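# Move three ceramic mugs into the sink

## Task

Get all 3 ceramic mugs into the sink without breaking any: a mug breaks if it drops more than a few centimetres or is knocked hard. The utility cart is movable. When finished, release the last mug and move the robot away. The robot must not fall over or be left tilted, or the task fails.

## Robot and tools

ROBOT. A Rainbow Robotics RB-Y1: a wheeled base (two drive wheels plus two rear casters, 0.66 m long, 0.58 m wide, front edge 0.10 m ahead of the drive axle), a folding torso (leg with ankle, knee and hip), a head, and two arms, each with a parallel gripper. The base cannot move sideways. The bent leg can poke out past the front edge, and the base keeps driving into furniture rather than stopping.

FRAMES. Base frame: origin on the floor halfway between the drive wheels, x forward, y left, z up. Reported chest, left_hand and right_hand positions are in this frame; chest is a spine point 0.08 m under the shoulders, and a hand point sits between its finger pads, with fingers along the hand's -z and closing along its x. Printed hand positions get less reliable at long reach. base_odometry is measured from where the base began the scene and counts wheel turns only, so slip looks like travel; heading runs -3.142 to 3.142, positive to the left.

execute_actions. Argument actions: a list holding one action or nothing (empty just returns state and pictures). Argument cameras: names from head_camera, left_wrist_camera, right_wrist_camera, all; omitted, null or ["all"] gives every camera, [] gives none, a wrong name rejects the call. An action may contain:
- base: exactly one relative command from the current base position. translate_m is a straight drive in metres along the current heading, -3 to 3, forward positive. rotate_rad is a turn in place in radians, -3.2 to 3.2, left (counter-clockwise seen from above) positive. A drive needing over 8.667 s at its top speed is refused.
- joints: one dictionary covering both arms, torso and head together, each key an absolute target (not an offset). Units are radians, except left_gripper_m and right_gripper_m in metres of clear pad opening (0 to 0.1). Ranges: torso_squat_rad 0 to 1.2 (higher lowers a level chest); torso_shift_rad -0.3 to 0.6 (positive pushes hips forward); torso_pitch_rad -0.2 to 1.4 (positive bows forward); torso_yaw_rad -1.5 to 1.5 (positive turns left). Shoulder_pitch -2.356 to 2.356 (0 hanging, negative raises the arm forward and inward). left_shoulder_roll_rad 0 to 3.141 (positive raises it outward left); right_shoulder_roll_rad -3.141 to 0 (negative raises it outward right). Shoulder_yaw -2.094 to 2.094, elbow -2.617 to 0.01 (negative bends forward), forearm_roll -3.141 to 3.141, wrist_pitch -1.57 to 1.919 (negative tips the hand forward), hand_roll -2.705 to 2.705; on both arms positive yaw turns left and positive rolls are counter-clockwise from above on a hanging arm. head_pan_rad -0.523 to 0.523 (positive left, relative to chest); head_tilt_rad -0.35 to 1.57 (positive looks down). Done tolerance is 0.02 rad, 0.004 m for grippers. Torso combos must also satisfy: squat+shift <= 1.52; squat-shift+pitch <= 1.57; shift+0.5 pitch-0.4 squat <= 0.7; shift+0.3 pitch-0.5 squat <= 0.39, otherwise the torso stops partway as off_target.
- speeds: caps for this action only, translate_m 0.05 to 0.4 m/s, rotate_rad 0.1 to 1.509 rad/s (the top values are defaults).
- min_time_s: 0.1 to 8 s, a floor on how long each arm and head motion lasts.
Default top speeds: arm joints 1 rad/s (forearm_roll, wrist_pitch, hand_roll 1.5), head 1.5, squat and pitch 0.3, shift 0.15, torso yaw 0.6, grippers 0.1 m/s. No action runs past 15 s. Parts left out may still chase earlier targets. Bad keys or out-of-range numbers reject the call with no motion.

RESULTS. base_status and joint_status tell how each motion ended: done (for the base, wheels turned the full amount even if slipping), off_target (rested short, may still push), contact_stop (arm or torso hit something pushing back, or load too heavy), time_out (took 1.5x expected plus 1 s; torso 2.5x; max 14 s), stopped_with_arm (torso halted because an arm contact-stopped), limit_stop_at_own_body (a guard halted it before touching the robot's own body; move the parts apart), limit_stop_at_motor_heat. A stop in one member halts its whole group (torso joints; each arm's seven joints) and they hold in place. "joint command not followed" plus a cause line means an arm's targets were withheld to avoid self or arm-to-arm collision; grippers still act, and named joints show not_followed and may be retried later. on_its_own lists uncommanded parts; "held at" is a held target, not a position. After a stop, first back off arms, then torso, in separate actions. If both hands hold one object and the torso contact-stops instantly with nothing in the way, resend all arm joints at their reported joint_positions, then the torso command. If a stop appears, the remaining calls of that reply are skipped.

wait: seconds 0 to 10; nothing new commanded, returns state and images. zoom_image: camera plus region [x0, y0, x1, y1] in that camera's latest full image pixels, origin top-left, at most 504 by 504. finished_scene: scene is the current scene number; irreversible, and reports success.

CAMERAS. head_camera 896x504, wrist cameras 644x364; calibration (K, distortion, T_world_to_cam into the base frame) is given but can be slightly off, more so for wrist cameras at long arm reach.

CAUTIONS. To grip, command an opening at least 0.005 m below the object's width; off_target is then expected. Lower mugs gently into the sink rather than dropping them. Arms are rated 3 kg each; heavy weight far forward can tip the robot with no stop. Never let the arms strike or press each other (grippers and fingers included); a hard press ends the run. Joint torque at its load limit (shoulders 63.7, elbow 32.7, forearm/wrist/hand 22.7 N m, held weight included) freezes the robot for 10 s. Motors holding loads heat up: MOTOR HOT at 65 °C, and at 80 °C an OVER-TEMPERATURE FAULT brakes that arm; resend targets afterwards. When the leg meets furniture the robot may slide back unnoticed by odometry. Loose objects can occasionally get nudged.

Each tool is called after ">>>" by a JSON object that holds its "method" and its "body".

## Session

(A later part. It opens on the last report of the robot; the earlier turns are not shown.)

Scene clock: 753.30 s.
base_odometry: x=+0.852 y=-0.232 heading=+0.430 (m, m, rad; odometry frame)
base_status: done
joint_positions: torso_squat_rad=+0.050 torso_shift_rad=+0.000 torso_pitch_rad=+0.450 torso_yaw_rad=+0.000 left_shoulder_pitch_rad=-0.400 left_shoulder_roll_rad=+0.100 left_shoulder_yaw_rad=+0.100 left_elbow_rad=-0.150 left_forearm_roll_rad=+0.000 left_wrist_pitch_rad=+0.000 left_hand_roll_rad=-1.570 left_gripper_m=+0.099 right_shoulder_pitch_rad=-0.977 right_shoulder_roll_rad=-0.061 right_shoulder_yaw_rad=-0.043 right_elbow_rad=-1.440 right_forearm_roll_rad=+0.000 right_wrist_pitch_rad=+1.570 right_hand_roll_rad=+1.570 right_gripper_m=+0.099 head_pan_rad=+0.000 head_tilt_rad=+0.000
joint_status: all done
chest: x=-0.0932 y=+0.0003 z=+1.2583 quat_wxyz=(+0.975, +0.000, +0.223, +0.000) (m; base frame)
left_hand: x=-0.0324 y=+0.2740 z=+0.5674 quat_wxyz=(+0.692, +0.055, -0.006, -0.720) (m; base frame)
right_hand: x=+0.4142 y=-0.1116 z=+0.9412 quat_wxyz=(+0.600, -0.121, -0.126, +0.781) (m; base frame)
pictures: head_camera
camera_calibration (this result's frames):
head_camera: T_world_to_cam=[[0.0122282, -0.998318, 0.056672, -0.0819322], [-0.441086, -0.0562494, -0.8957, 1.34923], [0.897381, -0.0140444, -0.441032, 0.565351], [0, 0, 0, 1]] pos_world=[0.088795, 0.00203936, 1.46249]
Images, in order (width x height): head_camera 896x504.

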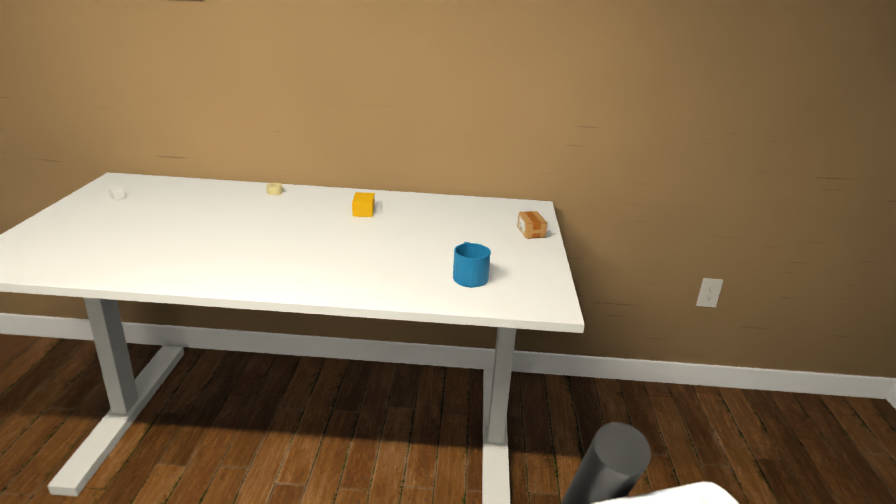

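>>> {"method": "execute_actions", "body": {"actions": [{"base":{"rotate_rad":0.04},"joints":{"right_shoulder_pitch_rad":-0.856,"right_shoulder_roll_rad":-0.0366,"right_shoulder_yaw_rad":-0.061,"right_elbow_rad":-1.328,"right_wrist_pitch_rad":1.44},"min_time_s":0.6}], "cameras": []}}

>>> {"method": "execute_actions", "body": {"actions": [{"base":{"translate_m":1.07},"joints":{"head_tilt_rad":0.75}}], "cameras": ["head_camera","right_wrist_camera"]}}

Scene clock: 784.50 s.
base_odometry: x=+0.852 y=-0.232 heading=+0.470 (m, m, rad; odometry frame)
base_status: done
joint_positions: torso_squat_rad=+0.050 torso_shift_rad=+0.000 torso_pitch_rad=+0.450 torso_yaw_rad=+0.000 left_shoulder_pitch_rad=-0.400 left_shoulder_roll_rad=+0.100 left_shoulder_yaw_rad=+0.100 left_elbow_rad=-0.150 left_forearm_roll_rad=+0.000 left_wrist_pitch_rad=+0.000 left_hand_roll_rad=-1.570 left_gripper_m=+0.099 right_shoulder_pitch_rad=-0.856 right_shoulder_roll_rad=-0.037 right_shoulder_yaw_rad=-0.061 right_elbow_rad=-1.328 right_forearm_roll_rad=+0.000 right_wrist_pitch_rad=+1.440 right_hand_roll_rad=+1.570 right_gripper_m=+0.099 head_pan_rad=+0.000 head_tilt_rad=+0.000
joint_status: all done
chest: x=-0.0932 y=+0.0003 z=+1.2583 quat_wxyz=(+0.975, +0.000, +0.223, +0.000) (m; base frame)
left_hand: x=-0.0323 y=+0.2740 z=+0.5674 quat_wxyz=(+0.691, +0.055, -0.006, -0.720) (m; base frame)
right_hand: x=+0.3734 y=-0.1258 z=+0.8597 quat_wxyz=(+0.623, -0.078, -0.097, +0.772) (m; base frame)
pictures: none
No camera images: the call's "cameras" was empty. Leave "cameras" out to get every camera's image.

Scene clock: 788.63 s.
base_odometry: x=+1.806 y=+0.252 heading=+0.469 (m, m, rad; odometry frame)
base_status: done
joint_positions: torso_squat_rad=+0.050 torso_shift_rad=+0.000 torso_pitch_rad=+0.450 torso_yaw_rad=+0.000 left_shoulder_pitch_rad=-0.400 left_shoulder_roll_rad=+0.100 left_shoulder_yaw_rad=+0.100 left_elbow_rad=-0.150 left_forearm_roll_rad=+0.000 left_wrist_pitch_rad=+0.000 left_hand_roll_rad=-1.570 left_gripper_m=+0.099 right_shoulder_pitch_rad=-0.856 right_shoulder_roll_rad=-0.037 right_shoulder_yaw_rad=-0.061 right_elbow_rad=-1.328 right_forearm_roll_rad=+0.000 right_wrist_pitch_rad=+1.440 right_hand_roll_rad=+1.570 right_gripper_m=+0.099 head_pan_rad=+0.000 head_tilt_rad=+0.750
joint_status: all done
chest: x=-0.0931 y=+0.0003 z=+1.2582 quat_wxyz=(+0.975, +0.000, +0.223, +0.000) (m; base frame)
left_hand: x=-0.0323 y=+0.2740 z=+0.5674 quat_wxyz=(+0.691, +0.055, -0.006, -0.720) (m; base frame)
right_hand: x=+0.3734 y=-0.1258 z=+0.8596 quat_wxyz=(+0.623, -0.078, -0.097, +0.772) (m; base frame)
pictures: head_camera, right_wrist_camera
camera_calibration (this result's frames):
head_camera: T_world_to_cam=[[0.0475481, -0.998325, 0.0329484, -0.048535], [-0.9333, -0.0561568, -0.35468, 0.582977], [0.355936, -0.0138864, -0.934407, 1.27766], [0, 0, 0, 1]] pos_world=[0.0916363, 0.00202645, 1.40222]
right_wrist_camera: T_world_to_cam=[[0.18046, -0.983389, -0.0194939, -0.170538], [-0.904291, -0.173676, 0.389992, 0.0186206], [-0.386899, -0.0527497, -0.920612, 1.01625], [0, 0, 0, 1]] pos_world=[0.440799, -0.110865, 0.924983]
Images, in order (width x height): head_camera 896x504, right_wrist_camera 644x364.

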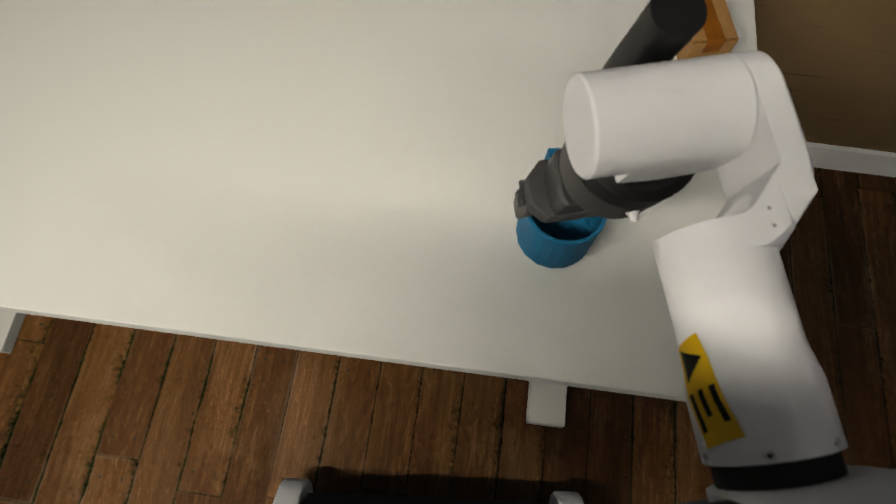

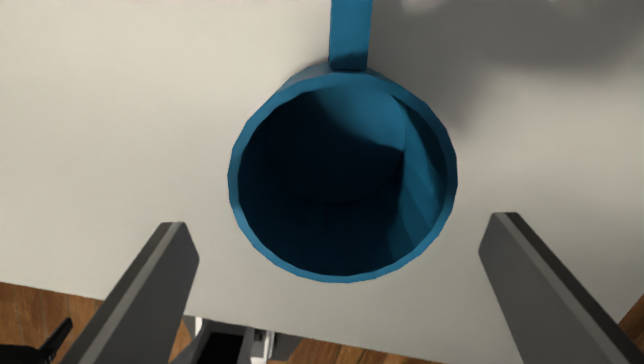

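>>> {"method": "execute_actions", "body": {"actions": [{"base":{"translate_m":0.02},"joints":{"torso_squat_rad":0.2}}], "cameras": ["right_wrist_camera"]}}

Scene clock: 799.27 s.
base_odometry: x=+1.824 y=+0.261 heading=+0.468 (m, m, rad; odometry frame)
base_status: done
joint_positions: torso_squat_rad=+0.200 torso_shift_rad=+0.000 torso_pitch_rad=+0.450 torso_yaw_rad=+0.000 left_shoulder_pitch_rad=-0.400 left_shoulder_roll_rad=+0.100 left_shoulder_yaw_rad=+0.100 left_elbow_rad=-0.150 left_forearm_roll_rad=+0.000 left_wrist_pitch_rad=+0.000 left_hand_roll_rad=-1.570 left_gripper_m=+0.099 right_shoulder_pitch_rad=-0.856 right_shoulder_roll_rad=-0.037 right_shoulder_yaw_rad=-0.061 right_elbow_rad=-1.328 right_forearm_roll_rad=+0.000 right_wrist_pitch_rad=+1.440 right_hand_roll_rad=+1.570 right_gripper_m=+0.099 head_pan_rad=+0.000 head_tilt_rad=+0.750
joint_status: all done
chest: x=-0.0932 y=+0.0003 z=+1.2452 quat_wxyz=(+0.975, +0.000, +0.223, +0.000) (m; base frame)
left_hand: x=-0.0323 y=+0.2740 z=+0.5544 quat_wxyz=(+0.691, +0.055, -0.006, -0.720) (m; base frame)
right_hand: x=+0.3734 y=-0.1257 z=+0.8467 quat_wxyz=(+0.623, -0.078, -0.097, +0.772) (m; base frame)
pictures: right_wrist_camera
camera_calibration (this result's frames):
right_wrist_camera: T_world_to_cam=[[0.180471, -0.983388, -0.0194714, -0.170805], [-0.904374, -0.173688, 0.389795, 0.023847], [-0.386701, -0.0527371, -0.920696, 1.00432], [0, 0, 0, 1]] pos_world=[0.440762, -0.110861, 0.912048]
Images, in order (width x height): right_wrist_camera 644x364.

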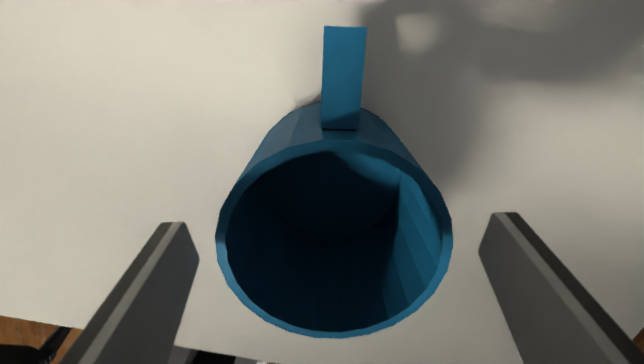

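>>> {"method": "execute_actions", "body": {"actions": [{"joints":{"torso_squat_rad":0.47}}], "cameras": ["right_wrist_camera"]}}

Scene clock: 805.07 s.
base_odometry: x=+1.824 y=+0.261 heading=+0.468 (m, m, rad; odometry frame)
base_status: not commanded
joint_positions: torso_squat_rad=+0.470 torso_shift_rad=+0.000 torso_pitch_rad=+0.450 torso_yaw_rad=+0.000 left_shoulder_pitch_rad=-0.400 left_shoulder_roll_rad=+0.100 left_shoulder_yaw_rad=+0.100 left_elbow_rad=-0.150 left_forearm_roll_rad=+0.000 left_wrist_pitch_rad=+0.000 left_hand_roll_rad=-1.570 left_gripper_m=+0.099 right_shoulder_pitch_rad=-0.856 right_shoulder_roll_rad=-0.037 right_shoulder_yaw_rad=-0.061 right_elbow_rad=-1.328 right_forearm_roll_rad=+0.000 right_wrist_pitch_rad=+1.440 right_hand_roll_rad=+1.570 right_gripper_m=+0.099 head_pan_rad=+0.000 head_tilt_rad=+0.750
joint_status: all done
chest: x=-0.0933 y=+0.0002 z=+1.1833 quat_wxyz=(+0.975, +0.000, +0.223, +0.000) (m; base frame)
left_hand: x=-0.0323 y=+0.2739 z=+0.4924 quat_wxyz=(+0.691, +0.055, -0.006, -0.720) (m; base frame)
right_hand: x=+0.3734 y=-0.1258 z=+0.7848 quat_wxyz=(+0.623, -0.079, -0.097, +0.772) (m; base frame)
pictures: right_wrist_camera
camera_calibration (this result's frames):
right_wrist_camera: T_world_to_cam=[[0.18049, -0.983384, -0.0194689, -0.172032], [-0.904465, -0.173718, 0.389569, 0.0481912], [-0.386478, -0.0527044, -0.920791, 0.947388], [0, 0, 0, 1]] pos_world=[0.440782, -0.11087, 0.850224]
Images, in order (width x height): right_wrist_camera 644x364.

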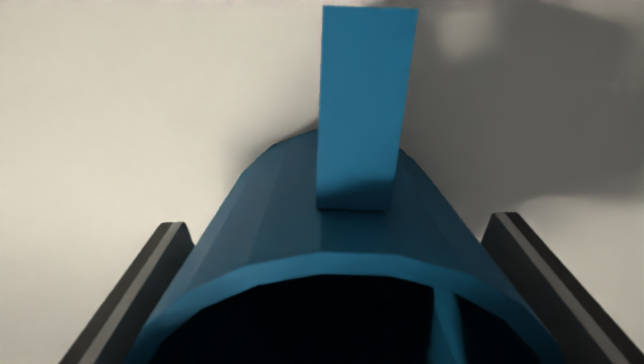

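>>> {"method": "execute_actions", "body": {"actions": [{"joints":{"right_gripper_m":0.075}}], "cameras": ["right_wrist_camera"]}}

>>> {"method": "execute_actions", "body": {"actions": [{"joints":{"torso_squat_rad":0.35}}], "cameras": ["right_wrist_camera","head_camera"]}}

Scene clock: 810.07 s.
base_odometry: x=+1.824 y=+0.261 heading=+0.468 (m, m, rad; odometry frame)
base_status: not commanded
joint_positions: torso_squat_rad=+0.470 torso_shift_rad=+0.000 torso_pitch_rad=+0.450 torso_yaw_rad=+0.000 left_shoulder_pitch_rad=-0.400 left_shoulder_roll_rad=+0.100 left_shoulder_yaw_rad=+0.100 left_elbow_rad=-0.150 left_forearm_roll_rad=+0.000 left_wrist_pitch_rad=+0.000 left_hand_roll_rad=-1.570 left_gripper_m=+0.099 right_shoulder_pitch_rad=-0.856 right_shoulder_roll_rad=-0.037 right_shoulder_yaw_rad=-0.061 right_elbow_rad=-1.328 right_forearm_roll_rad=+0.000 right_wrist_pitch_rad=+1.440 right_hand_roll_rad=+1.570 right_gripper_m=+0.090 head_pan_rad=+0.000 head_tilt_rad=+0.750
joint_status: right_gripper_m off_target (ended at +0.090, target +0.075)
chest: x=-0.0933 y=+0.0002 z=+1.1833 quat_wxyz=(+0.975, +0.000, +0.223, +0.000) (m; base frame)
left_hand: x=-0.0323 y=+0.2739 z=+0.4924 quat_wxyz=(+0.691, +0.055, -0.006, -0.720) (m; base frame)
right_hand: x=+0.3734 y=-0.1257 z=+0.7848 quat_wxyz=(+0.623, -0.079, -0.097, +0.772) (m; base frame)
pictures: right_wrist_camera
camera_calibration (this result's frames):
right_wrist_camera: T_world_to_cam=[[0.180506, -0.98338, -0.0195565, -0.171931], [-0.904455, -0.173766, 0.389572, 0.0481774], [-0.386496, -0.0526321, -0.920788, 0.947399], [0, 0, 0, 1]] pos_world=[0.440775, -0.110839, 0.850223]
Images, in order (width x height): right_wrist_camera 644x364.

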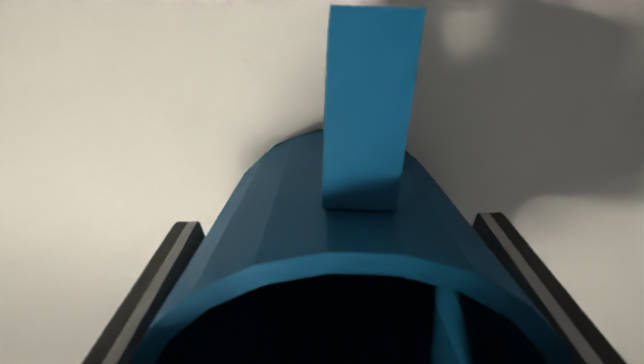

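Scene clock: 811.23 s.
base_odometry: x=+1.824 y=+0.261 heading=+0.468 (m, m, rad; odometry frame)
base_status: not commanded
joint_positions: torso_squat_rad=+0.350 torso_shift_rad=+0.000 torso_pitch_rad=+0.450 torso_yaw_rad=+0.000 left_shoulder_pitch_rad=-0.400 left_shoulder_roll_rad=+0.100 left_shoulder_yaw_rad=+0.100 left_elbow_rad=-0.150 left_forearm_roll_rad=+0.000 left_wrist_pitch_rad=+0.000 left_hand_roll_rad=-1.570 left_gripper_m=+0.099 right_shoulder_pitch_rad=-0.856 right_shoulder_roll_rad=-0.037 right_shoulder_yaw_rad=-0.061 right_elbow_rad=-1.328 right_forearm_roll_rad=+0.000 right_wrist_pitch_rad=+1.440 right_hand_roll_rad=+1.570 right_gripper_m=+0.090 head_pan_rad=+0.000 head_tilt_rad=+0.750
joint_status: all done
chest: x=-0.0931 y=+0.0002 z=+1.2166 quat_wxyz=(+0.975, +0.000, +0.223, +0.000) (m; base frame)
left_hand: x=-0.0324 y=+0.2739 z=+0.5258 quat_wxyz=(+0.691, +0.055, -0.006, -0.720) (m; base frame)
right_hand: x=+0.3733 y=-0.1258 z=+0.8178 quat_wxyz=(+0.623, -0.078, -0.097, +0.772) (m; base frame)
pictures: head_camera, right_wrist_camera
camera_calibration (this result's frames):
head_camera: T_world_to_cam=[[0.047554, -0.998325, 0.03294, -0.047175], [-0.933362, -0.0561569, -0.354515, 0.568069], [0.355771, -0.0138864, -0.93447, 1.23883], [0, 0, 0, 1]] pos_world=[0.091717, 0.00200798, 1.3606]
right_wrist_camera: T_world_to_cam=[[0.18041, -0.983396, -0.0196306, -0.171218], [-0.904104, -0.173658, 0.390434, 0.0343759], [-0.38736, -0.0526902, -0.920422, 0.977754], [0, 0, 0, 1]] pos_world=[0.440711, -0.110888, 0.883163]
Images, in order (width x height): head_camera 896x504, right_wrist_camera 644x364.

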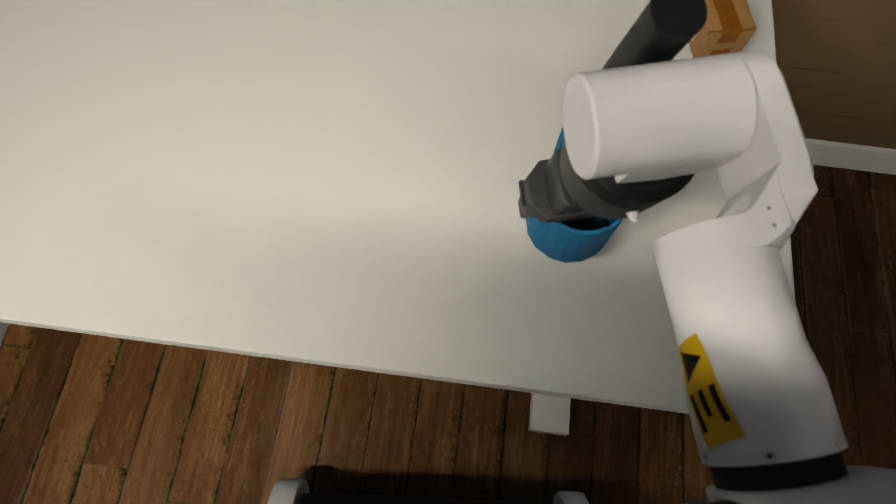

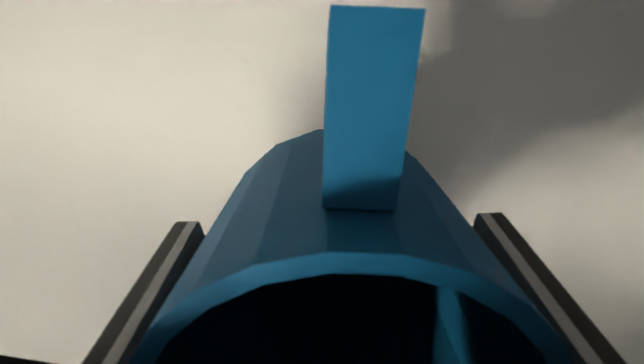

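>>> {"method": "execute_actions", "body": {"actions": [{"base":{"translate_m":-3.0},"joints":{"torso_pitch_rad":0.27,"torso_squat_rad":0.05,"head_tilt_rad":0.25,"right_shoulder_pitch_rad":-0.742,"right_shoulder_roll_rad":-0.055,"right_shoulder_yaw_rad":0.058,"right_elbow_rad":-1.712,"right_wrist_pitch_rad":1.57},"min_time_s":4}], "cameras": ["head_camera","right_wrist_camera"]}}

Scene clock: 894.00 s.
base_odometry: x=-0.854 y=-1.091 heading=+0.467 (m, m, rad; odometry frame)
base_status: done
joint_positions: torso_squat_rad=+0.050 torso_shift_rad=+0.000 torso_pitch_rad=+0.270 torso_yaw_rad=+0.000 left_shoulder_pitch_rad=-0.400 left_shoulder_roll_rad=+0.100 left_shoulder_yaw_rad=+0.100 left_elbow_rad=-0.150 left_forearm_roll_rad=+0.000 left_wrist_pitch_rad=+0.000 left_hand_roll_rad=-1.570 left_gripper_m=+0.099 right_shoulder_pitch_rad=-0.742 right_shoulder_roll_rad=-0.055 right_shoulder_yaw_rad=+0.058 right_elbow_rad=-1.712 right_forearm_roll_rad=+0.000 right_wrist_pitch_rad=+1.570 right_hand_roll_rad=+1.570 right_gripper_m=+0.090 head_pan_rad=+0.000 head_tilt_rad=+0.250
joint_status: all done
chest: x=-0.1452 y=+0.0003 z=+1.2778 quat_wxyz=(+0.991, +0.000, +0.135, +0.000) (m; base frame)
left_hand: x=+0.0381 y=+0.2740 z=+0.6090 quat_wxyz=(+0.688, +0.120, -0.068, -0.712) (m; base frame)
right_hand: x=+0.3637 y=-0.1120 z=+1.0341 quat_wxyz=(+0.568, -0.204, -0.196, +0.773) (m; base frame)
pictures: head_camera, right_wrist_camera
camera_calibration (this result's frames):
head_camera: T_world_to_cam=[[0.0162626, -0.99832, 0.0556145, -0.0811043], [-0.502744, -0.0562437, -0.862604, 1.29144], [0.864283, -0.0139316, -0.502814, 0.744967], [0, 0, 0, 1]] pos_world=[0.00671887, 0.00204584, 1.49309]
right_wrist_camera: T_world_to_cam=[[0.248882, -0.966422, 0.063929, -0.261147], [-0.966416, -0.243433, 0.0823444, 0.277144], [-0.0640169, -0.082276, -0.994551, 1.12955], [0, 0, 0, 1]] pos_world=[0.405141, -0.0919776, 1.11727]
Images, in order (width x height): head_camera 896x504, right_wrist_camera 644x364.

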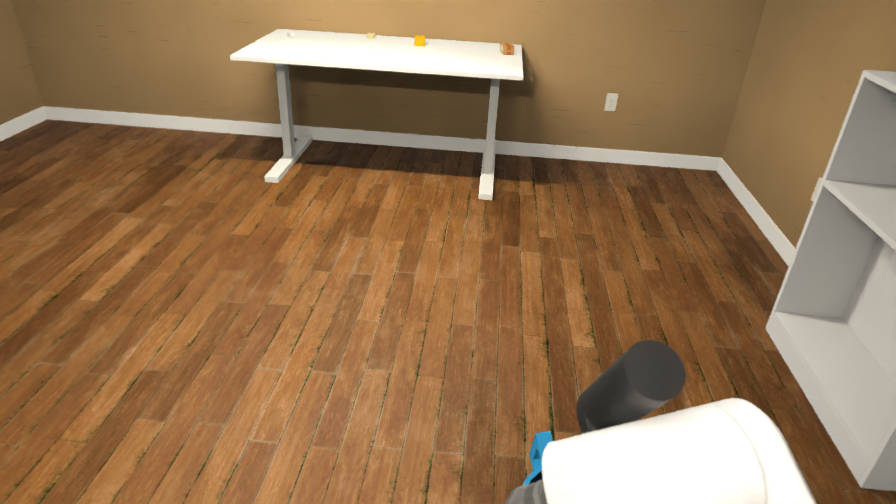

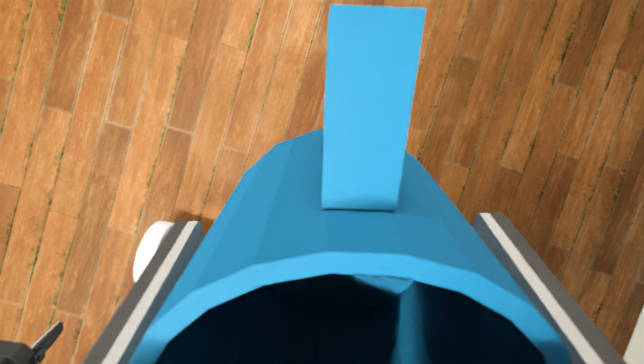

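>>> {"method": "execute_actions", "body": {"actions": [{"base":{"rotate_rad":3.11}}], "cameras": ["head_camera"]}}

Scene clock: 916.83 s.
base_odometry: x=-0.854 y=-1.091 heading=-2.707 (m, m, rad; odometry frame)
base_status: done
joint_positions: torso_squat_rad=+0.050 torso_shift_rad=+0.000 torso_pitch_rad=+0.270 torso_yaw_rad=+0.000 left_shoulder_pitch_rad=-0.400 left_shoulder_roll_rad=+0.100 left_shoulder_yaw_rad=+0.100 left_elbow_rad=-0.150 left_forearm_roll_rad=+0.000 left_wrist_pitch_rad=+0.000 left_hand_roll_rad=-1.570 left_gripper_m=+0.099 right_shoulder_pitch_rad=-0.742 right_shoulder_roll_rad=-0.055 right_shoulder_yaw_rad=+0.058 right_elbow_rad=-1.712 right_forearm_roll_rad=+0.000 right_wrist_pitch_rad=+1.570 right_hand_roll_rad=+1.570 right_gripper_m=+0.090 head_pan_rad=+0.000 head_tilt_rad=+0.250
joint_status: not commanded
chest: x=-0.1452 y=+0.0003 z=+1.2778 quat_wxyz=(+0.991, +0.000, +0.135, +0.000) (m; base frame)
left_hand: x=+0.0381 y=+0.2740 z=+0.6090 quat_wxyz=(+0.688, +0.120, -0.068, -0.712) (m; base frame)
right_hand: x=+0.3637 y=-0.1121 z=+1.0341 quat_wxyz=(+0.568, -0.204, -0.196, +0.773) (m; base frame)
pictures: head_camera
camera_calibration (this result's frames):
head_camera: T_world_to_cam=[[0.0162607, -0.998319, 0.055625, -0.0811066], [-0.502725, -0.0562522, -0.862614, 1.29145], [0.864293, -0.0139374, -0.502795, 0.744965], [0, 0, 0, 1]] pos_world=[0.00669266, 0.00205913, 1.49309]
Images, in order (width x height): head_camera 896x504.

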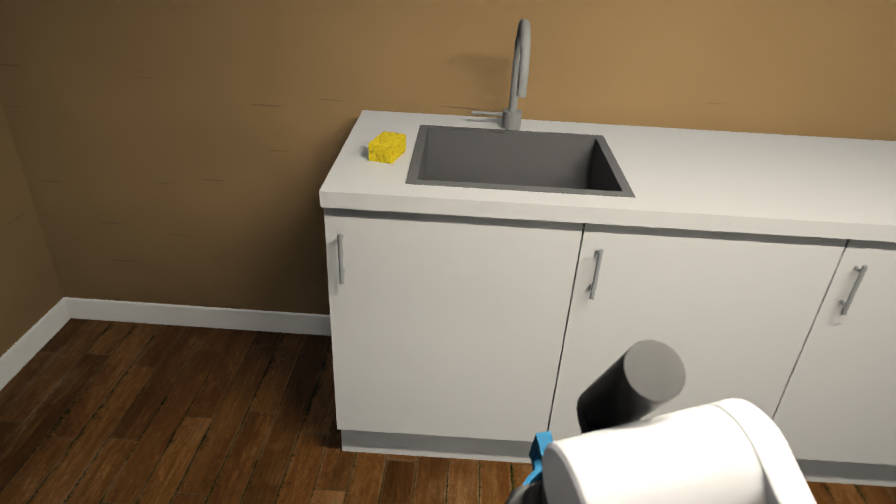

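>>> {"method": "execute_actions", "body": {"actions": [{"base":{"translate_m":1.06},"joints":{"head_tilt_rad":0.65,"right_shoulder_pitch_rad":-0.695,"right_shoulder_roll_rad":-0.067,"right_shoulder_yaw_rad":-0.074,"right_elbow_rad":-1.767,"right_wrist_pitch_rad":1.58},"min_time_s":1.5}], "cameras": ["head_camera","right_wrist_camera"]}}

Scene clock: 935.20 s.
base_odometry: x=-1.816 y=-1.537 heading=-2.706 (m, m, rad; odometry frame)
base_status: done
joint_positions: torso_squat_rad=+0.050 torso_shift_rad=+0.000 torso_pitch_rad=+0.270 torso_yaw_rad=+0.000 left_shoulder_pitch_rad=-0.400 left_shoulder_roll_rad=+0.100 left_shoulder_yaw_rad=+0.100 left_elbow_rad=-0.150 left_forearm_roll_rad=+0.000 left_wrist_pitch_rad=+0.000 left_hand_roll_rad=-1.570 left_gripper_m=+0.099 right_shoulder_pitch_rad=-0.695 right_shoulder_roll_rad=-0.067 right_shoulder_yaw_rad=-0.074 right_elbow_rad=-1.767 right_forearm_roll_rad=+0.000 right_wrist_pitch_rad=+1.580 right_hand_roll_rad=+1.570 right_gripper_m=+0.090 head_pan_rad=+0.000 head_tilt_rad=+0.650
joint_status: all done
chest: x=-0.1451 y=+0.0003 z=+1.2778 quat_wxyz=(+0.991, +0.000, +0.135, +0.000) (m; base frame)
left_hand: x=+0.0383 y=+0.2740 z=+0.6090 quat_wxyz=(+0.688, +0.120, -0.068, -0.712) (m; base frame)
right_hand: x=+0.3632 y=-0.1666 z=+1.0340 quat_wxyz=(+0.624, -0.203, -0.200, +0.728) (m; base frame)
pictures: head_camera, right_wrist_camera
camera_calibration (this result's frames):
head_camera: T_world_to_cam=[[0.0366645, -0.998321, 0.0448392, -0.0638697], [-0.799007, -0.0562343, -0.598687, 0.883993], [0.600203, -0.0138762, -0.799727, 1.16118], [0, 0, 0, 1]] pos_world=[0.0117106, 0.00206109, 1.46073]
right_wrist_camera: T_world_to_cam=[[0.114307, -0.993285, 0.0178337, -0.221669], [-0.990871, -0.112701, 0.0739831, 0.302609], [-0.0714764, -0.0261277, -0.9971, 1.13959], [0, 0, 0, 1]] pos_world=[0.406638, -0.156301, 1.11785]
Images, in order (width x height): head_camera 896x504, right_wrist_camera 644x364.

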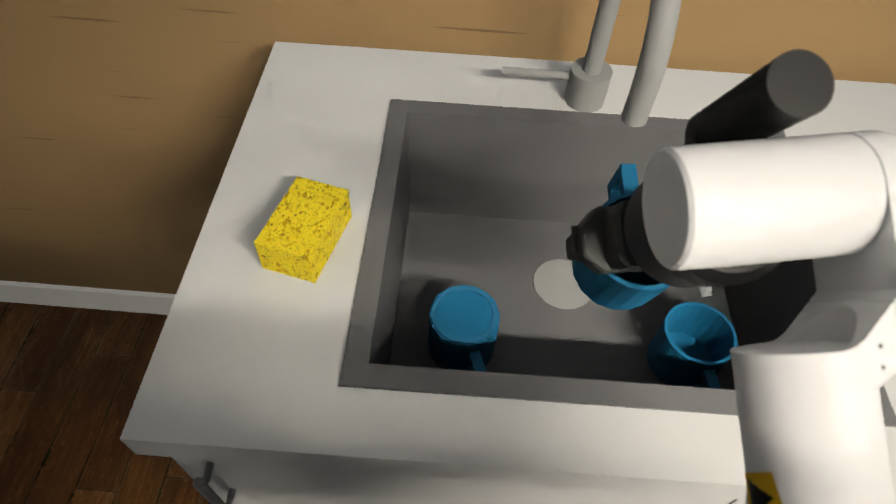

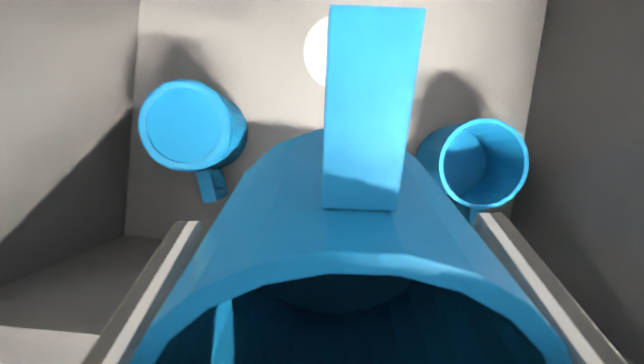

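>>> {"method": "execute_actions", "body": {"actions": [{"joints":{"torso_pitch_rad":0.41,"head_tilt_rad":0.55}}], "cameras": ["head_camera","right_wrist_camera"]}}

>>> {"method": "execute_actions", "body": {"actions": [{"base":{"translate_m":0.035},"joints":{"torso_pitch_rad":0.6,"head_pan_rad":-0.2}}], "cameras": ["head_camera","right_wrist_camera"]}}

Scene clock: 960.73 s.
base_odometry: x=-1.816 y=-1.537 heading=-2.706 (m, m, rad; odometry frame)
base_status: not commanded
joint_positions: torso_squat_rad=+0.050 torso_shift_rad=+0.000 torso_pitch_rad=+0.410 torso_yaw_rad=+0.000 left_shoulder_pitch_rad=-0.400 left_shoulder_roll_rad=+0.100 left_shoulder_yaw_rad=+0.100 left_elbow_rad=-0.150 left_forearm_roll_rad=+0.000 left_wrist_pitch_rad=+0.000 left_hand_roll_rad=-1.570 left_gripper_m=+0.099 right_shoulder_pitch_rad=-0.695 right_shoulder_roll_rad=-0.067 right_shoulder_yaw_rad=-0.074 right_elbow_rad=-1.767 right_forearm_roll_rad=+0.000 right_wrist_pitch_rad=+1.580 right_hand_roll_rad=+1.570 right_gripper_m=+0.090 head_pan_rad=+0.000 head_tilt_rad=+0.550
joint_status: all done
chest: x=-0.1043 y=+0.0003 z=+1.2634 quat_wxyz=(+0.979, +0.000, +0.204, +0.000) (m; base frame)
left_hand: x=-0.0160 y=+0.2740 z=+0.5755 quat_wxyz=(+0.691, +0.070, -0.020, -0.719) (m; base frame)
right_hand: x=+0.3649 y=-0.1666 z=+0.9510 quat_wxyz=(+0.637, -0.152, -0.155, +0.740) (m; base frame)
pictures: head_camera, right_wrist_camera
camera_calibration (this result's frames):
head_camera: T_world_to_cam=[[0.0383562, -0.998323, 0.0433569, -0.0629717], [-0.822301, -0.0561864, -0.566272, 0.874152], [0.567759, -0.0139324, -0.823077, 1.1336], [0, 0, 0, 1]] pos_world=[0.0776192, 0.00204309, 1.43078]
right_wrist_camera: T_world_to_cam=[[0.1156, -0.993294, 0.00172045, -0.205589], [-0.970877, -0.112624, 0.211456, 0.172488], [-0.209845, -0.0261146, -0.977386, 1.08876], [0, 0, 0, 1]] pos_world=[0.419702, -0.156351, 1.02802]
Images, in order (width x height): head_camera 896x504, right_wrist_camera 644x364.

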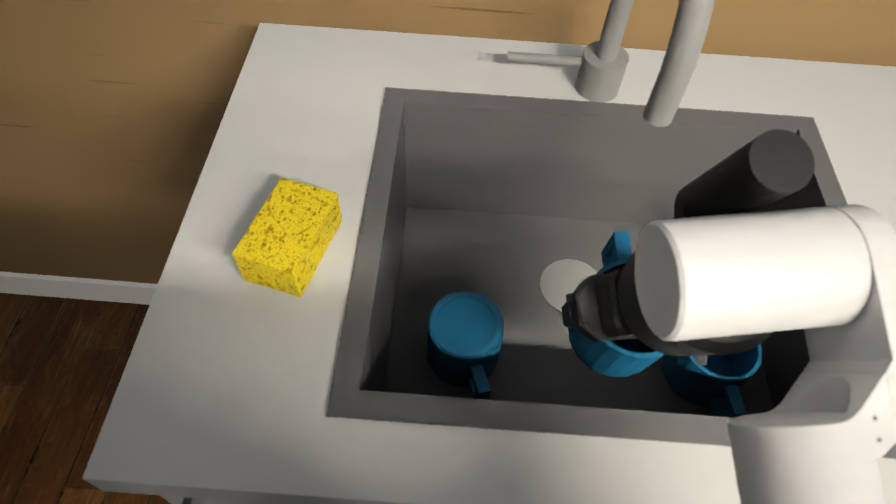

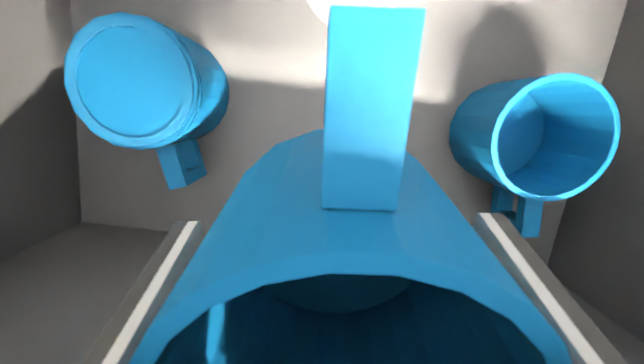

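Scene clock: 962.13 s.
base_odometry: x=-1.847 y=-1.552 heading=-2.706 (m, m, rad; odometry frame)
base_status: done
joint_positions: torso_squat_rad=+0.050 torso_shift_rad=+0.000 torso_pitch_rad=+0.600 torso_yaw_rad=+0.000 left_shoulder_pitch_rad=-0.400 left_shoulder_roll_rad=+0.100 left_shoulder_yaw_rad=+0.100 left_elbow_rad=-0.150 left_forearm_roll_rad=+0.000 left_wrist_pitch_rad=+0.000 left_hand_roll_rad=-1.570 left_gripper_m=+0.099 right_shoulder_pitch_rad=-0.695 right_shoulder_roll_rad=-0.067 right_shoulder_yaw_rad=-0.074 right_elbow_rad=-1.767 right_forearm_roll_rad=+0.000 right_wrist_pitch_rad=+1.580 right_hand_roll_rad=+1.570 right_gripper_m=+0.090 head_pan_rad=-0.200 head_tilt_rad=+0.550
joint_status: all done
chest: x=-0.0529 y=+0.0003 z=+1.2350 quat_wxyz=(+0.955, +0.000, +0.296, +0.000) (m; base frame)
left_hand: x=-0.0961 y=+0.2740 z=+0.5428 quat_wxyz=(+0.690, +0.001, +0.046, -0.722) (m; base frame)
right_hand: x=+0.3489 y=-0.1667 z=+0.8396 quat_wxyz=(+0.648, -0.081, -0.094, +0.751) (m; base frame)
pictures: head_camera, right_wrist_camera
camera_calibration (this result's frames):
head_camera: T_world_to_cam=[[-0.118178, -0.981969, 0.147552, -0.196317], [-0.915005, 0.0499642, -0.400338, 0.690513], [0.385747, -0.182322, -0.90441, 1.1723], [0, 0, 0, 1]] pos_world=[0.156411, -0.0135423, 1.36565]
right_wrist_camera: T_world_to_cam=[[0.113732, -0.993308, -0.0201119, -0.184639], [-0.913488, -0.112509, 0.391001, 0.00972653], [-0.390647, -0.0260972, -0.920171, 0.991532], [0, 0, 0, 1]] pos_world=[0.417223, -0.156433, 0.904862]
Images, in order (width x height): head_camera 896x504, right_wrist_camera 644x364.

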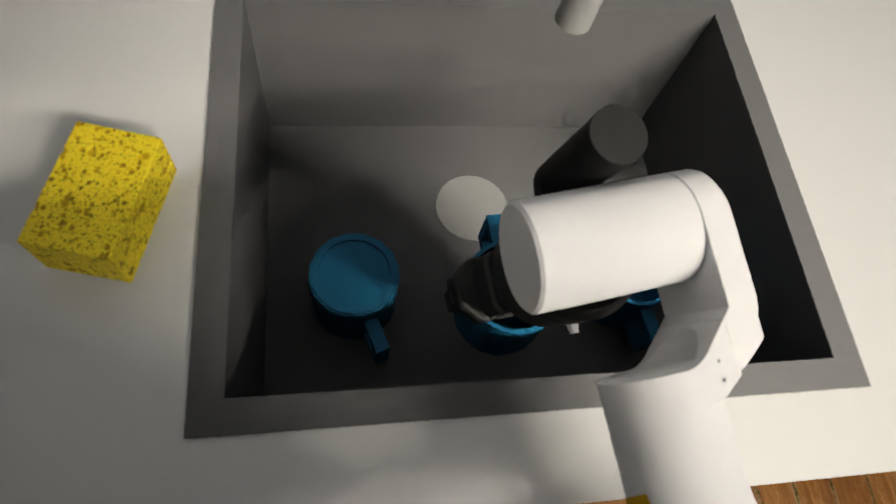

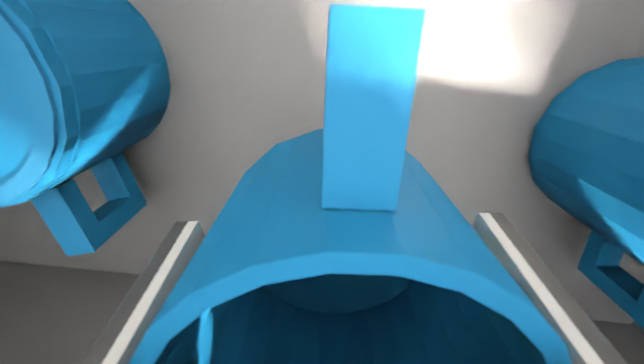

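>>> {"method": "execute_actions", "body": {"actions": [{"joints":{"right_elbow_rad":-1.535,"right_wrist_pitch_rad":1.348},"min_time_s":1.2}], "cameras": ["head_camera","right_wrist_camera"]}}

Scene clock: 970.63 s.
base_odometry: x=-1.847 y=-1.552 heading=-2.706 (m, m, rad; odometry frame)
base_status: not commanded
joint_positions: torso_squat_rad=+0.050 torso_shift_rad=+0.000 torso_pitch_rad=+0.600 torso_yaw_rad=+0.000 left_shoulder_pitch_rad=-0.400 left_shoulder_roll_rad=+0.100 left_shoulder_yaw_rad=+0.100 left_elbow_rad=-0.150 left_forearm_roll_rad=+0.000 left_wrist_pitch_rad=+0.000 left_hand_roll_rad=-1.570 left_gripper_m=+0.099 right_shoulder_pitch_rad=-0.695 right_shoulder_roll_rad=-0.067 right_shoulder_yaw_rad=-0.074 right_elbow_rad=-1.535 right_forearm_roll_rad=+0.000 right_wrist_pitch_rad=+1.348 right_hand_roll_rad=+1.570 right_gripper_m=+0.090 head_pan_rad=-0.200 head_tilt_rad=+0.550
joint_status: all done
chest: x=-0.0529 y=+0.0003 z=+1.2350 quat_wxyz=(+0.955, +0.000, +0.296, +0.000) (m; base frame)
left_hand: x=-0.0961 y=+0.2740 z=+0.5428 quat_wxyz=(+0.690, +0.001, +0.046, -0.722) (m; base frame)
right_hand: x=+0.3502 y=-0.1665 z=+0.7800 quat_wxyz=(+0.648, -0.081, -0.094, +0.751) (m; base frame)
pictures: head_camera, right_wrist_camera
camera_calibration (this result's frames):
head_camera: T_world_to_cam=[[-0.11818, -0.981969, 0.147551, -0.196317], [-0.915002, 0.0499643, -0.400344, 0.690516], [0.385753, -0.182322, -0.904408, 1.1723], [0, 0, 0, 1]] pos_world=[0.156403, -0.0135421, 1.36565]
right_wrist_camera: T_world_to_cam=[[0.113723, -0.993309, -0.0201169, -0.185767], [-0.913551, -0.112507, 0.390853, 0.0344215], [-0.390501, -0.0260711, -0.920233, 0.937206], [0, 0, 0, 1]] pos_world=[0.418552, -0.156218, 0.845257]
Images, in order (width x height): head_camera 896x504, right_wrist_camera 644x364.

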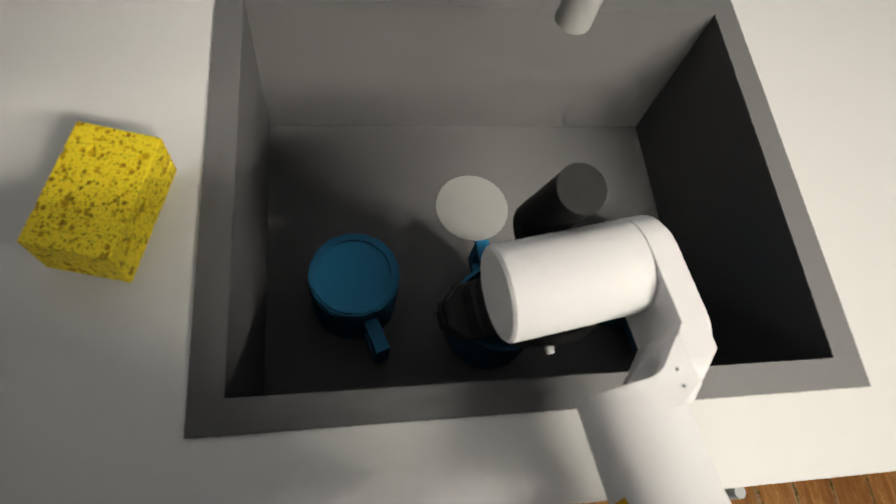

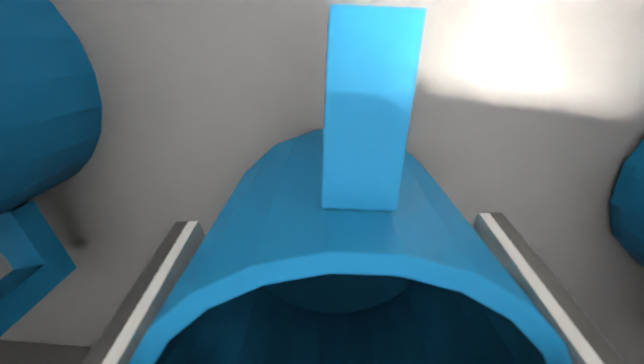

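>>> {"method": "execute_actions", "body": {"actions": [{"joints":{"right_gripper_m":0.1}}], "cameras": ["right_wrist_camera"]}}

>>> {"method": "execute_actions", "body": {"actions": [{"joints":{"right_elbow_rad":-1.8,"right_wrist_pitch_rad":1.6,"torso_pitch_rad":0.4},"min_time_s":0.6}], "cameras": ["head_camera","right_wrist_camera"]}}

Scene clock: 975.00 s.
base_odometry: x=-1.847 y=-1.552 heading=-2.706 (m, m, rad; odometry frame)
base_status: not commanded
joint_positions: torso_squat_rad=+0.050 torso_shift_rad=+0.000 torso_pitch_rad=+0.600 torso_yaw_rad=+0.000 left_shoulder_pitch_rad=-0.400 left_shoulder_roll_rad=+0.100 left_shoulder_yaw_rad=+0.100 left_elbow_rad=-0.150 left_forearm_roll_rad=+0.000 left_wrist_pitch_rad=+0.000 left_hand_roll_rad=-1.570 left_gripper_m=+0.099 right_shoulder_pitch_rad=-0.695 right_shoulder_roll_rad=-0.067 right_shoulder_yaw_rad=-0.074 right_elbow_rad=-1.535 right_forearm_roll_rad=+0.000 right_wrist_pitch_rad=+1.348 right_hand_roll_rad=+1.570 right_gripper_m=+0.099 head_pan_rad=-0.200 head_tilt_rad=+0.550
joint_status: all done
chest: x=-0.0529 y=+0.0003 z=+1.2350 quat_wxyz=(+0.955, +0.000, +0.296, +0.000) (m; base frame)
left_hand: x=-0.0961 y=+0.2740 z=+0.5428 quat_wxyz=(+0.690, +0.001, +0.046, -0.722) (m; base frame)
right_hand: x=+0.3503 y=-0.1665 z=+0.7800 quat_wxyz=(+0.648, -0.081, -0.094, +0.751) (m; base frame)
pictures: right_wrist_camera
camera_calibration (this result's frames):
right_wrist_camera: T_world_to_cam=[[0.113726, -0.993309, -0.0201153, -0.185768], [-0.91358, -0.112511, 0.390784, 0.0344881], [-0.390432, -0.0260654, -0.920263, 0.937224], [0, 0, 0, 1]] pos_world=[0.418557, -0.156216, 0.845278]
Images, in order (width x height): right_wrist_camera 644x364.

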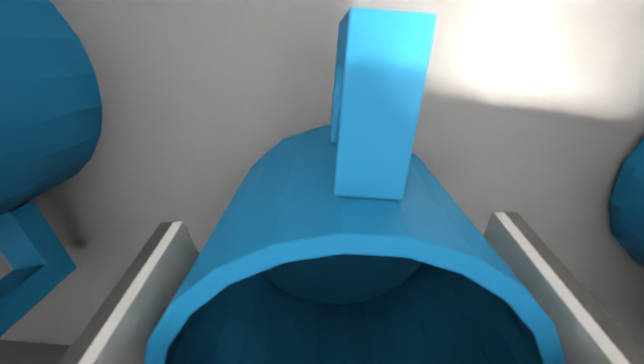

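Scene clock: 976.50 s.
base_odometry: x=-1.847 y=-1.552 heading=-2.706 (m, m, rad; odometry frame)
base_status: not commanded
joint_positions: torso_squat_rad=+0.050 torso_shift_rad=+0.000 torso_pitch_rad=+0.400 torso_yaw_rad=+0.000 left_shoulder_pitch_rad=-0.400 left_shoulder_roll_rad=+0.100 left_shoulder_yaw_rad=+0.100 left_elbow_rad=-0.150 left_forearm_roll_rad=+0.000 left_wrist_pitch_rad=+0.000 left_hand_roll_rad=-1.570 left_gripper_m=+0.099 right_shoulder_pitch_rad=-0.695 right_shoulder_roll_rad=-0.067 right_shoulder_yaw_rad=-0.074 right_elbow_rad=-1.800 right_forearm_roll_rad=+0.000 right_wrist_pitch_rad=+1.600 right_hand_roll_rad=+1.570 right_gripper_m=+0.099 head_pan_rad=-0.200 head_tilt_rad=+0.550
joint_status: all done
chest: x=-0.1073 y=+0.0003 z=+1.2646 quat_wxyz=(+0.980, +0.000, +0.199, +0.000) (m; base frame)
left_hand: x=-0.0120 y=+0.2740 z=+0.5777 quat_wxyz=(+0.691, +0.073, -0.023, -0.719) (m; base frame)
right_hand: x=+0.3650 y=-0.1665 z=+0.9665 quat_wxyz=(+0.635, -0.160, -0.164, +0.738) (m; base frame)
pictures: head_camera, right_wrist_camera
camera_calibration (this result's frames):
head_camera: T_world_to_cam=[[-0.14507, -0.98198, 0.121119, -0.17656], [-0.81714, 0.0498857, -0.574277, 0.883097], [0.557887, -0.182281, -0.809652, 1.11872], [0, 0, 0, 1]] pos_world=[0.0718804, -0.0135107, 1.4343]
right_wrist_camera: T_world_to_cam=[[0.115832, -0.993265, 0.00265177, -0.206443], [-0.975557, -0.113264, 0.188306, 0.19326], [-0.186737, -0.0243987, -0.982107, 1.10031], [0, 0, 0, 1]] pos_world=[0.417919, -0.156317, 1.04478]
Images, in order (width x height): head_camera 896x504, right_wrist_camera 644x364.

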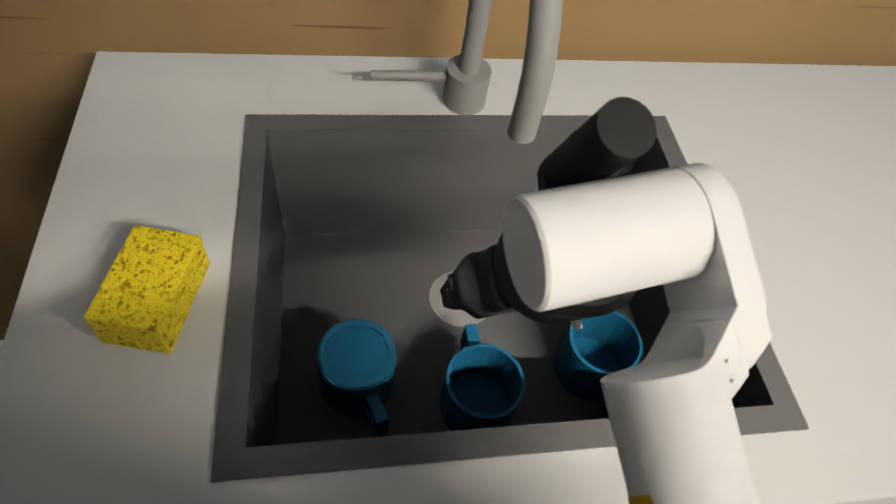

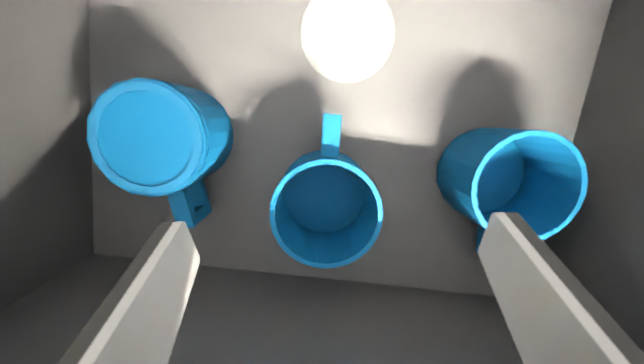

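>>> {"method": "execute_actions", "body": {"actions": [{"base":{"translate_m":-0.45},"joints":{"torso_pitch_rad":0.375}}], "cameras": ["head_camera"]}}

Scene clock: 988.73 s.
base_odometry: x=-1.440 y=-1.362 heading=-2.705 (m, m, rad; odometry frame)
base_status: done
joint_positions: torso_squat_rad=+0.050 torso_shift_rad=+0.000 torso_pitch_rad=+0.375 torso_yaw_rad=+0.000 left_shoulder_pitch_rad=-0.400 left_shoulder_roll_rad=+0.100 left_shoulder_yaw_rad=+0.100 left_elbow_rad=-0.150 left_forearm_roll_rad=+0.000 left_wrist_pitch_rad=+0.000 left_hand_roll_rad=-1.570 left_gripper_m=+0.099 right_shoulder_pitch_rad=-0.695 right_shoulder_roll_rad=-0.067 right_shoulder_yaw_rad=-0.074 right_elbow_rad=-1.800 right_forearm_roll_rad=+0.000 right_wrist_pitch_rad=+1.600 right_hand_roll_rad=+1.570 right_gripper_m=+0.099 head_pan_rad=-0.200 head_tilt_rad=+0.550
joint_status: all done
chest: x=-0.1144 y=+0.0003 z=+1.2675 quat_wxyz=(+0.982, +0.000, +0.186, +0.000) (m; base frame)
left_hand: x=-0.0022 y=+0.2740 z=+0.5832 quat_wxyz=(+0.691, +0.082, -0.032, -0.718) (m; base frame)
right_hand: x=+0.3651 y=-0.1665 z=+0.9813 quat_wxyz=(+0.633, -0.169, -0.172, +0.736) (m; base frame)
pictures: head_camera
camera_calibration (this result's frames):
head_camera: T_world_to_cam=[[-0.148044, -0.981982, 0.117451, -0.173644], [-0.802516, 0.0498763, -0.594542, 0.906284], [0.577971, -0.182275, -0.79544, 1.10937], [0, 0, 0, 1]] pos_world=[0.0604165, -0.0135074, 1.44166]
Images, in order (width x height): head_camera 896x504.

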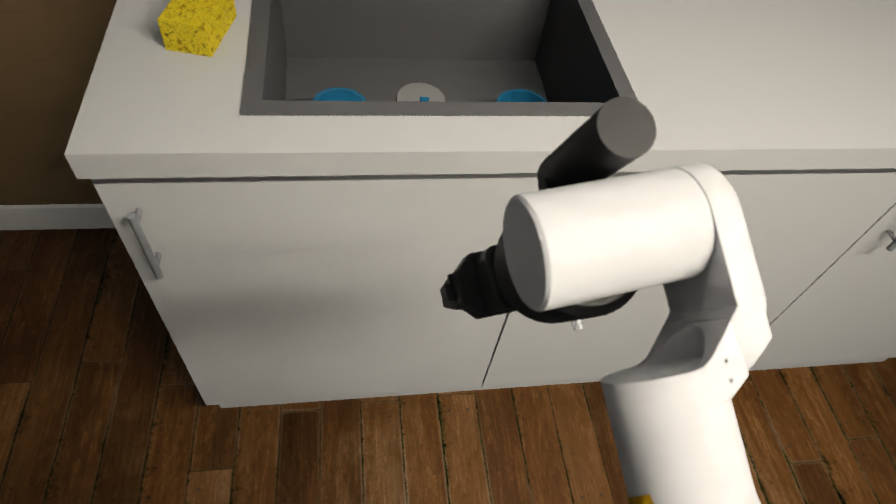

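>>> {"method": "execute_actions", "body": {"actions": [{"joints":{"torso_pitch_rad":0.0}}], "cameras": []}}

>>> {"method": "finished_scene", "body": {"scene": 1}}

Scene clock: 993.67 s.
base_odometry: x=-1.439 y=-1.362 heading=-2.705 (m, m, rad; odometry frame)
base_status: not commanded
joint_positions: torso_squat_rad=+0.050 torso_shift_rad=+0.000 torso_pitch_rad=+0.000 torso_yaw_rad=+0.000 left_shoulder_pitch_rad=-0.400 left_shoulder_roll_rad=+0.100 left_shoulder_yaw_rad=+0.100 left_elbow_rad=-0.150 left_forearm_roll_rad=+0.000 left_wrist_pitch_rad=+0.000 left_hand_roll_rad=-1.570 left_gripper_m=+0.099 right_shoulder_pitch_rad=-0.695 right_shoulder_roll_rad=-0.067 right_shoulder_yaw_rad=-0.074 right_elbow_rad=-1.800 right_forearm_roll_rad=+0.000 right_wrist_pitch_rad=+1.600 right_hand_roll_rad=+1.570 right_gripper_m=+0.099 head_pan_rad=-0.200 head_tilt_rad=+0.550
joint_status: all done
chest: x=-0.2278 y=+0.0003 z=+1.2891 quat_wxyz=(+1.000, +0.000, +0.000, +0.000) (m; base frame)
left_hand: x=+0.1273 y=+0.2741 z=+0.6934 quat_wxyz=(+0.673, +0.215, -0.160, -0.690) (m; base frame)
right_hand: x=+0.3233 y=-0.1664 z=+1.1983 quat_wxyz=(+0.589, -0.303, -0.286, +0.692) (m; base frame)
pictures: none
No camera images: the call's "cameras" was empty. Leave "cameras" out to get every camera's image.

The scene is finished: the task was done.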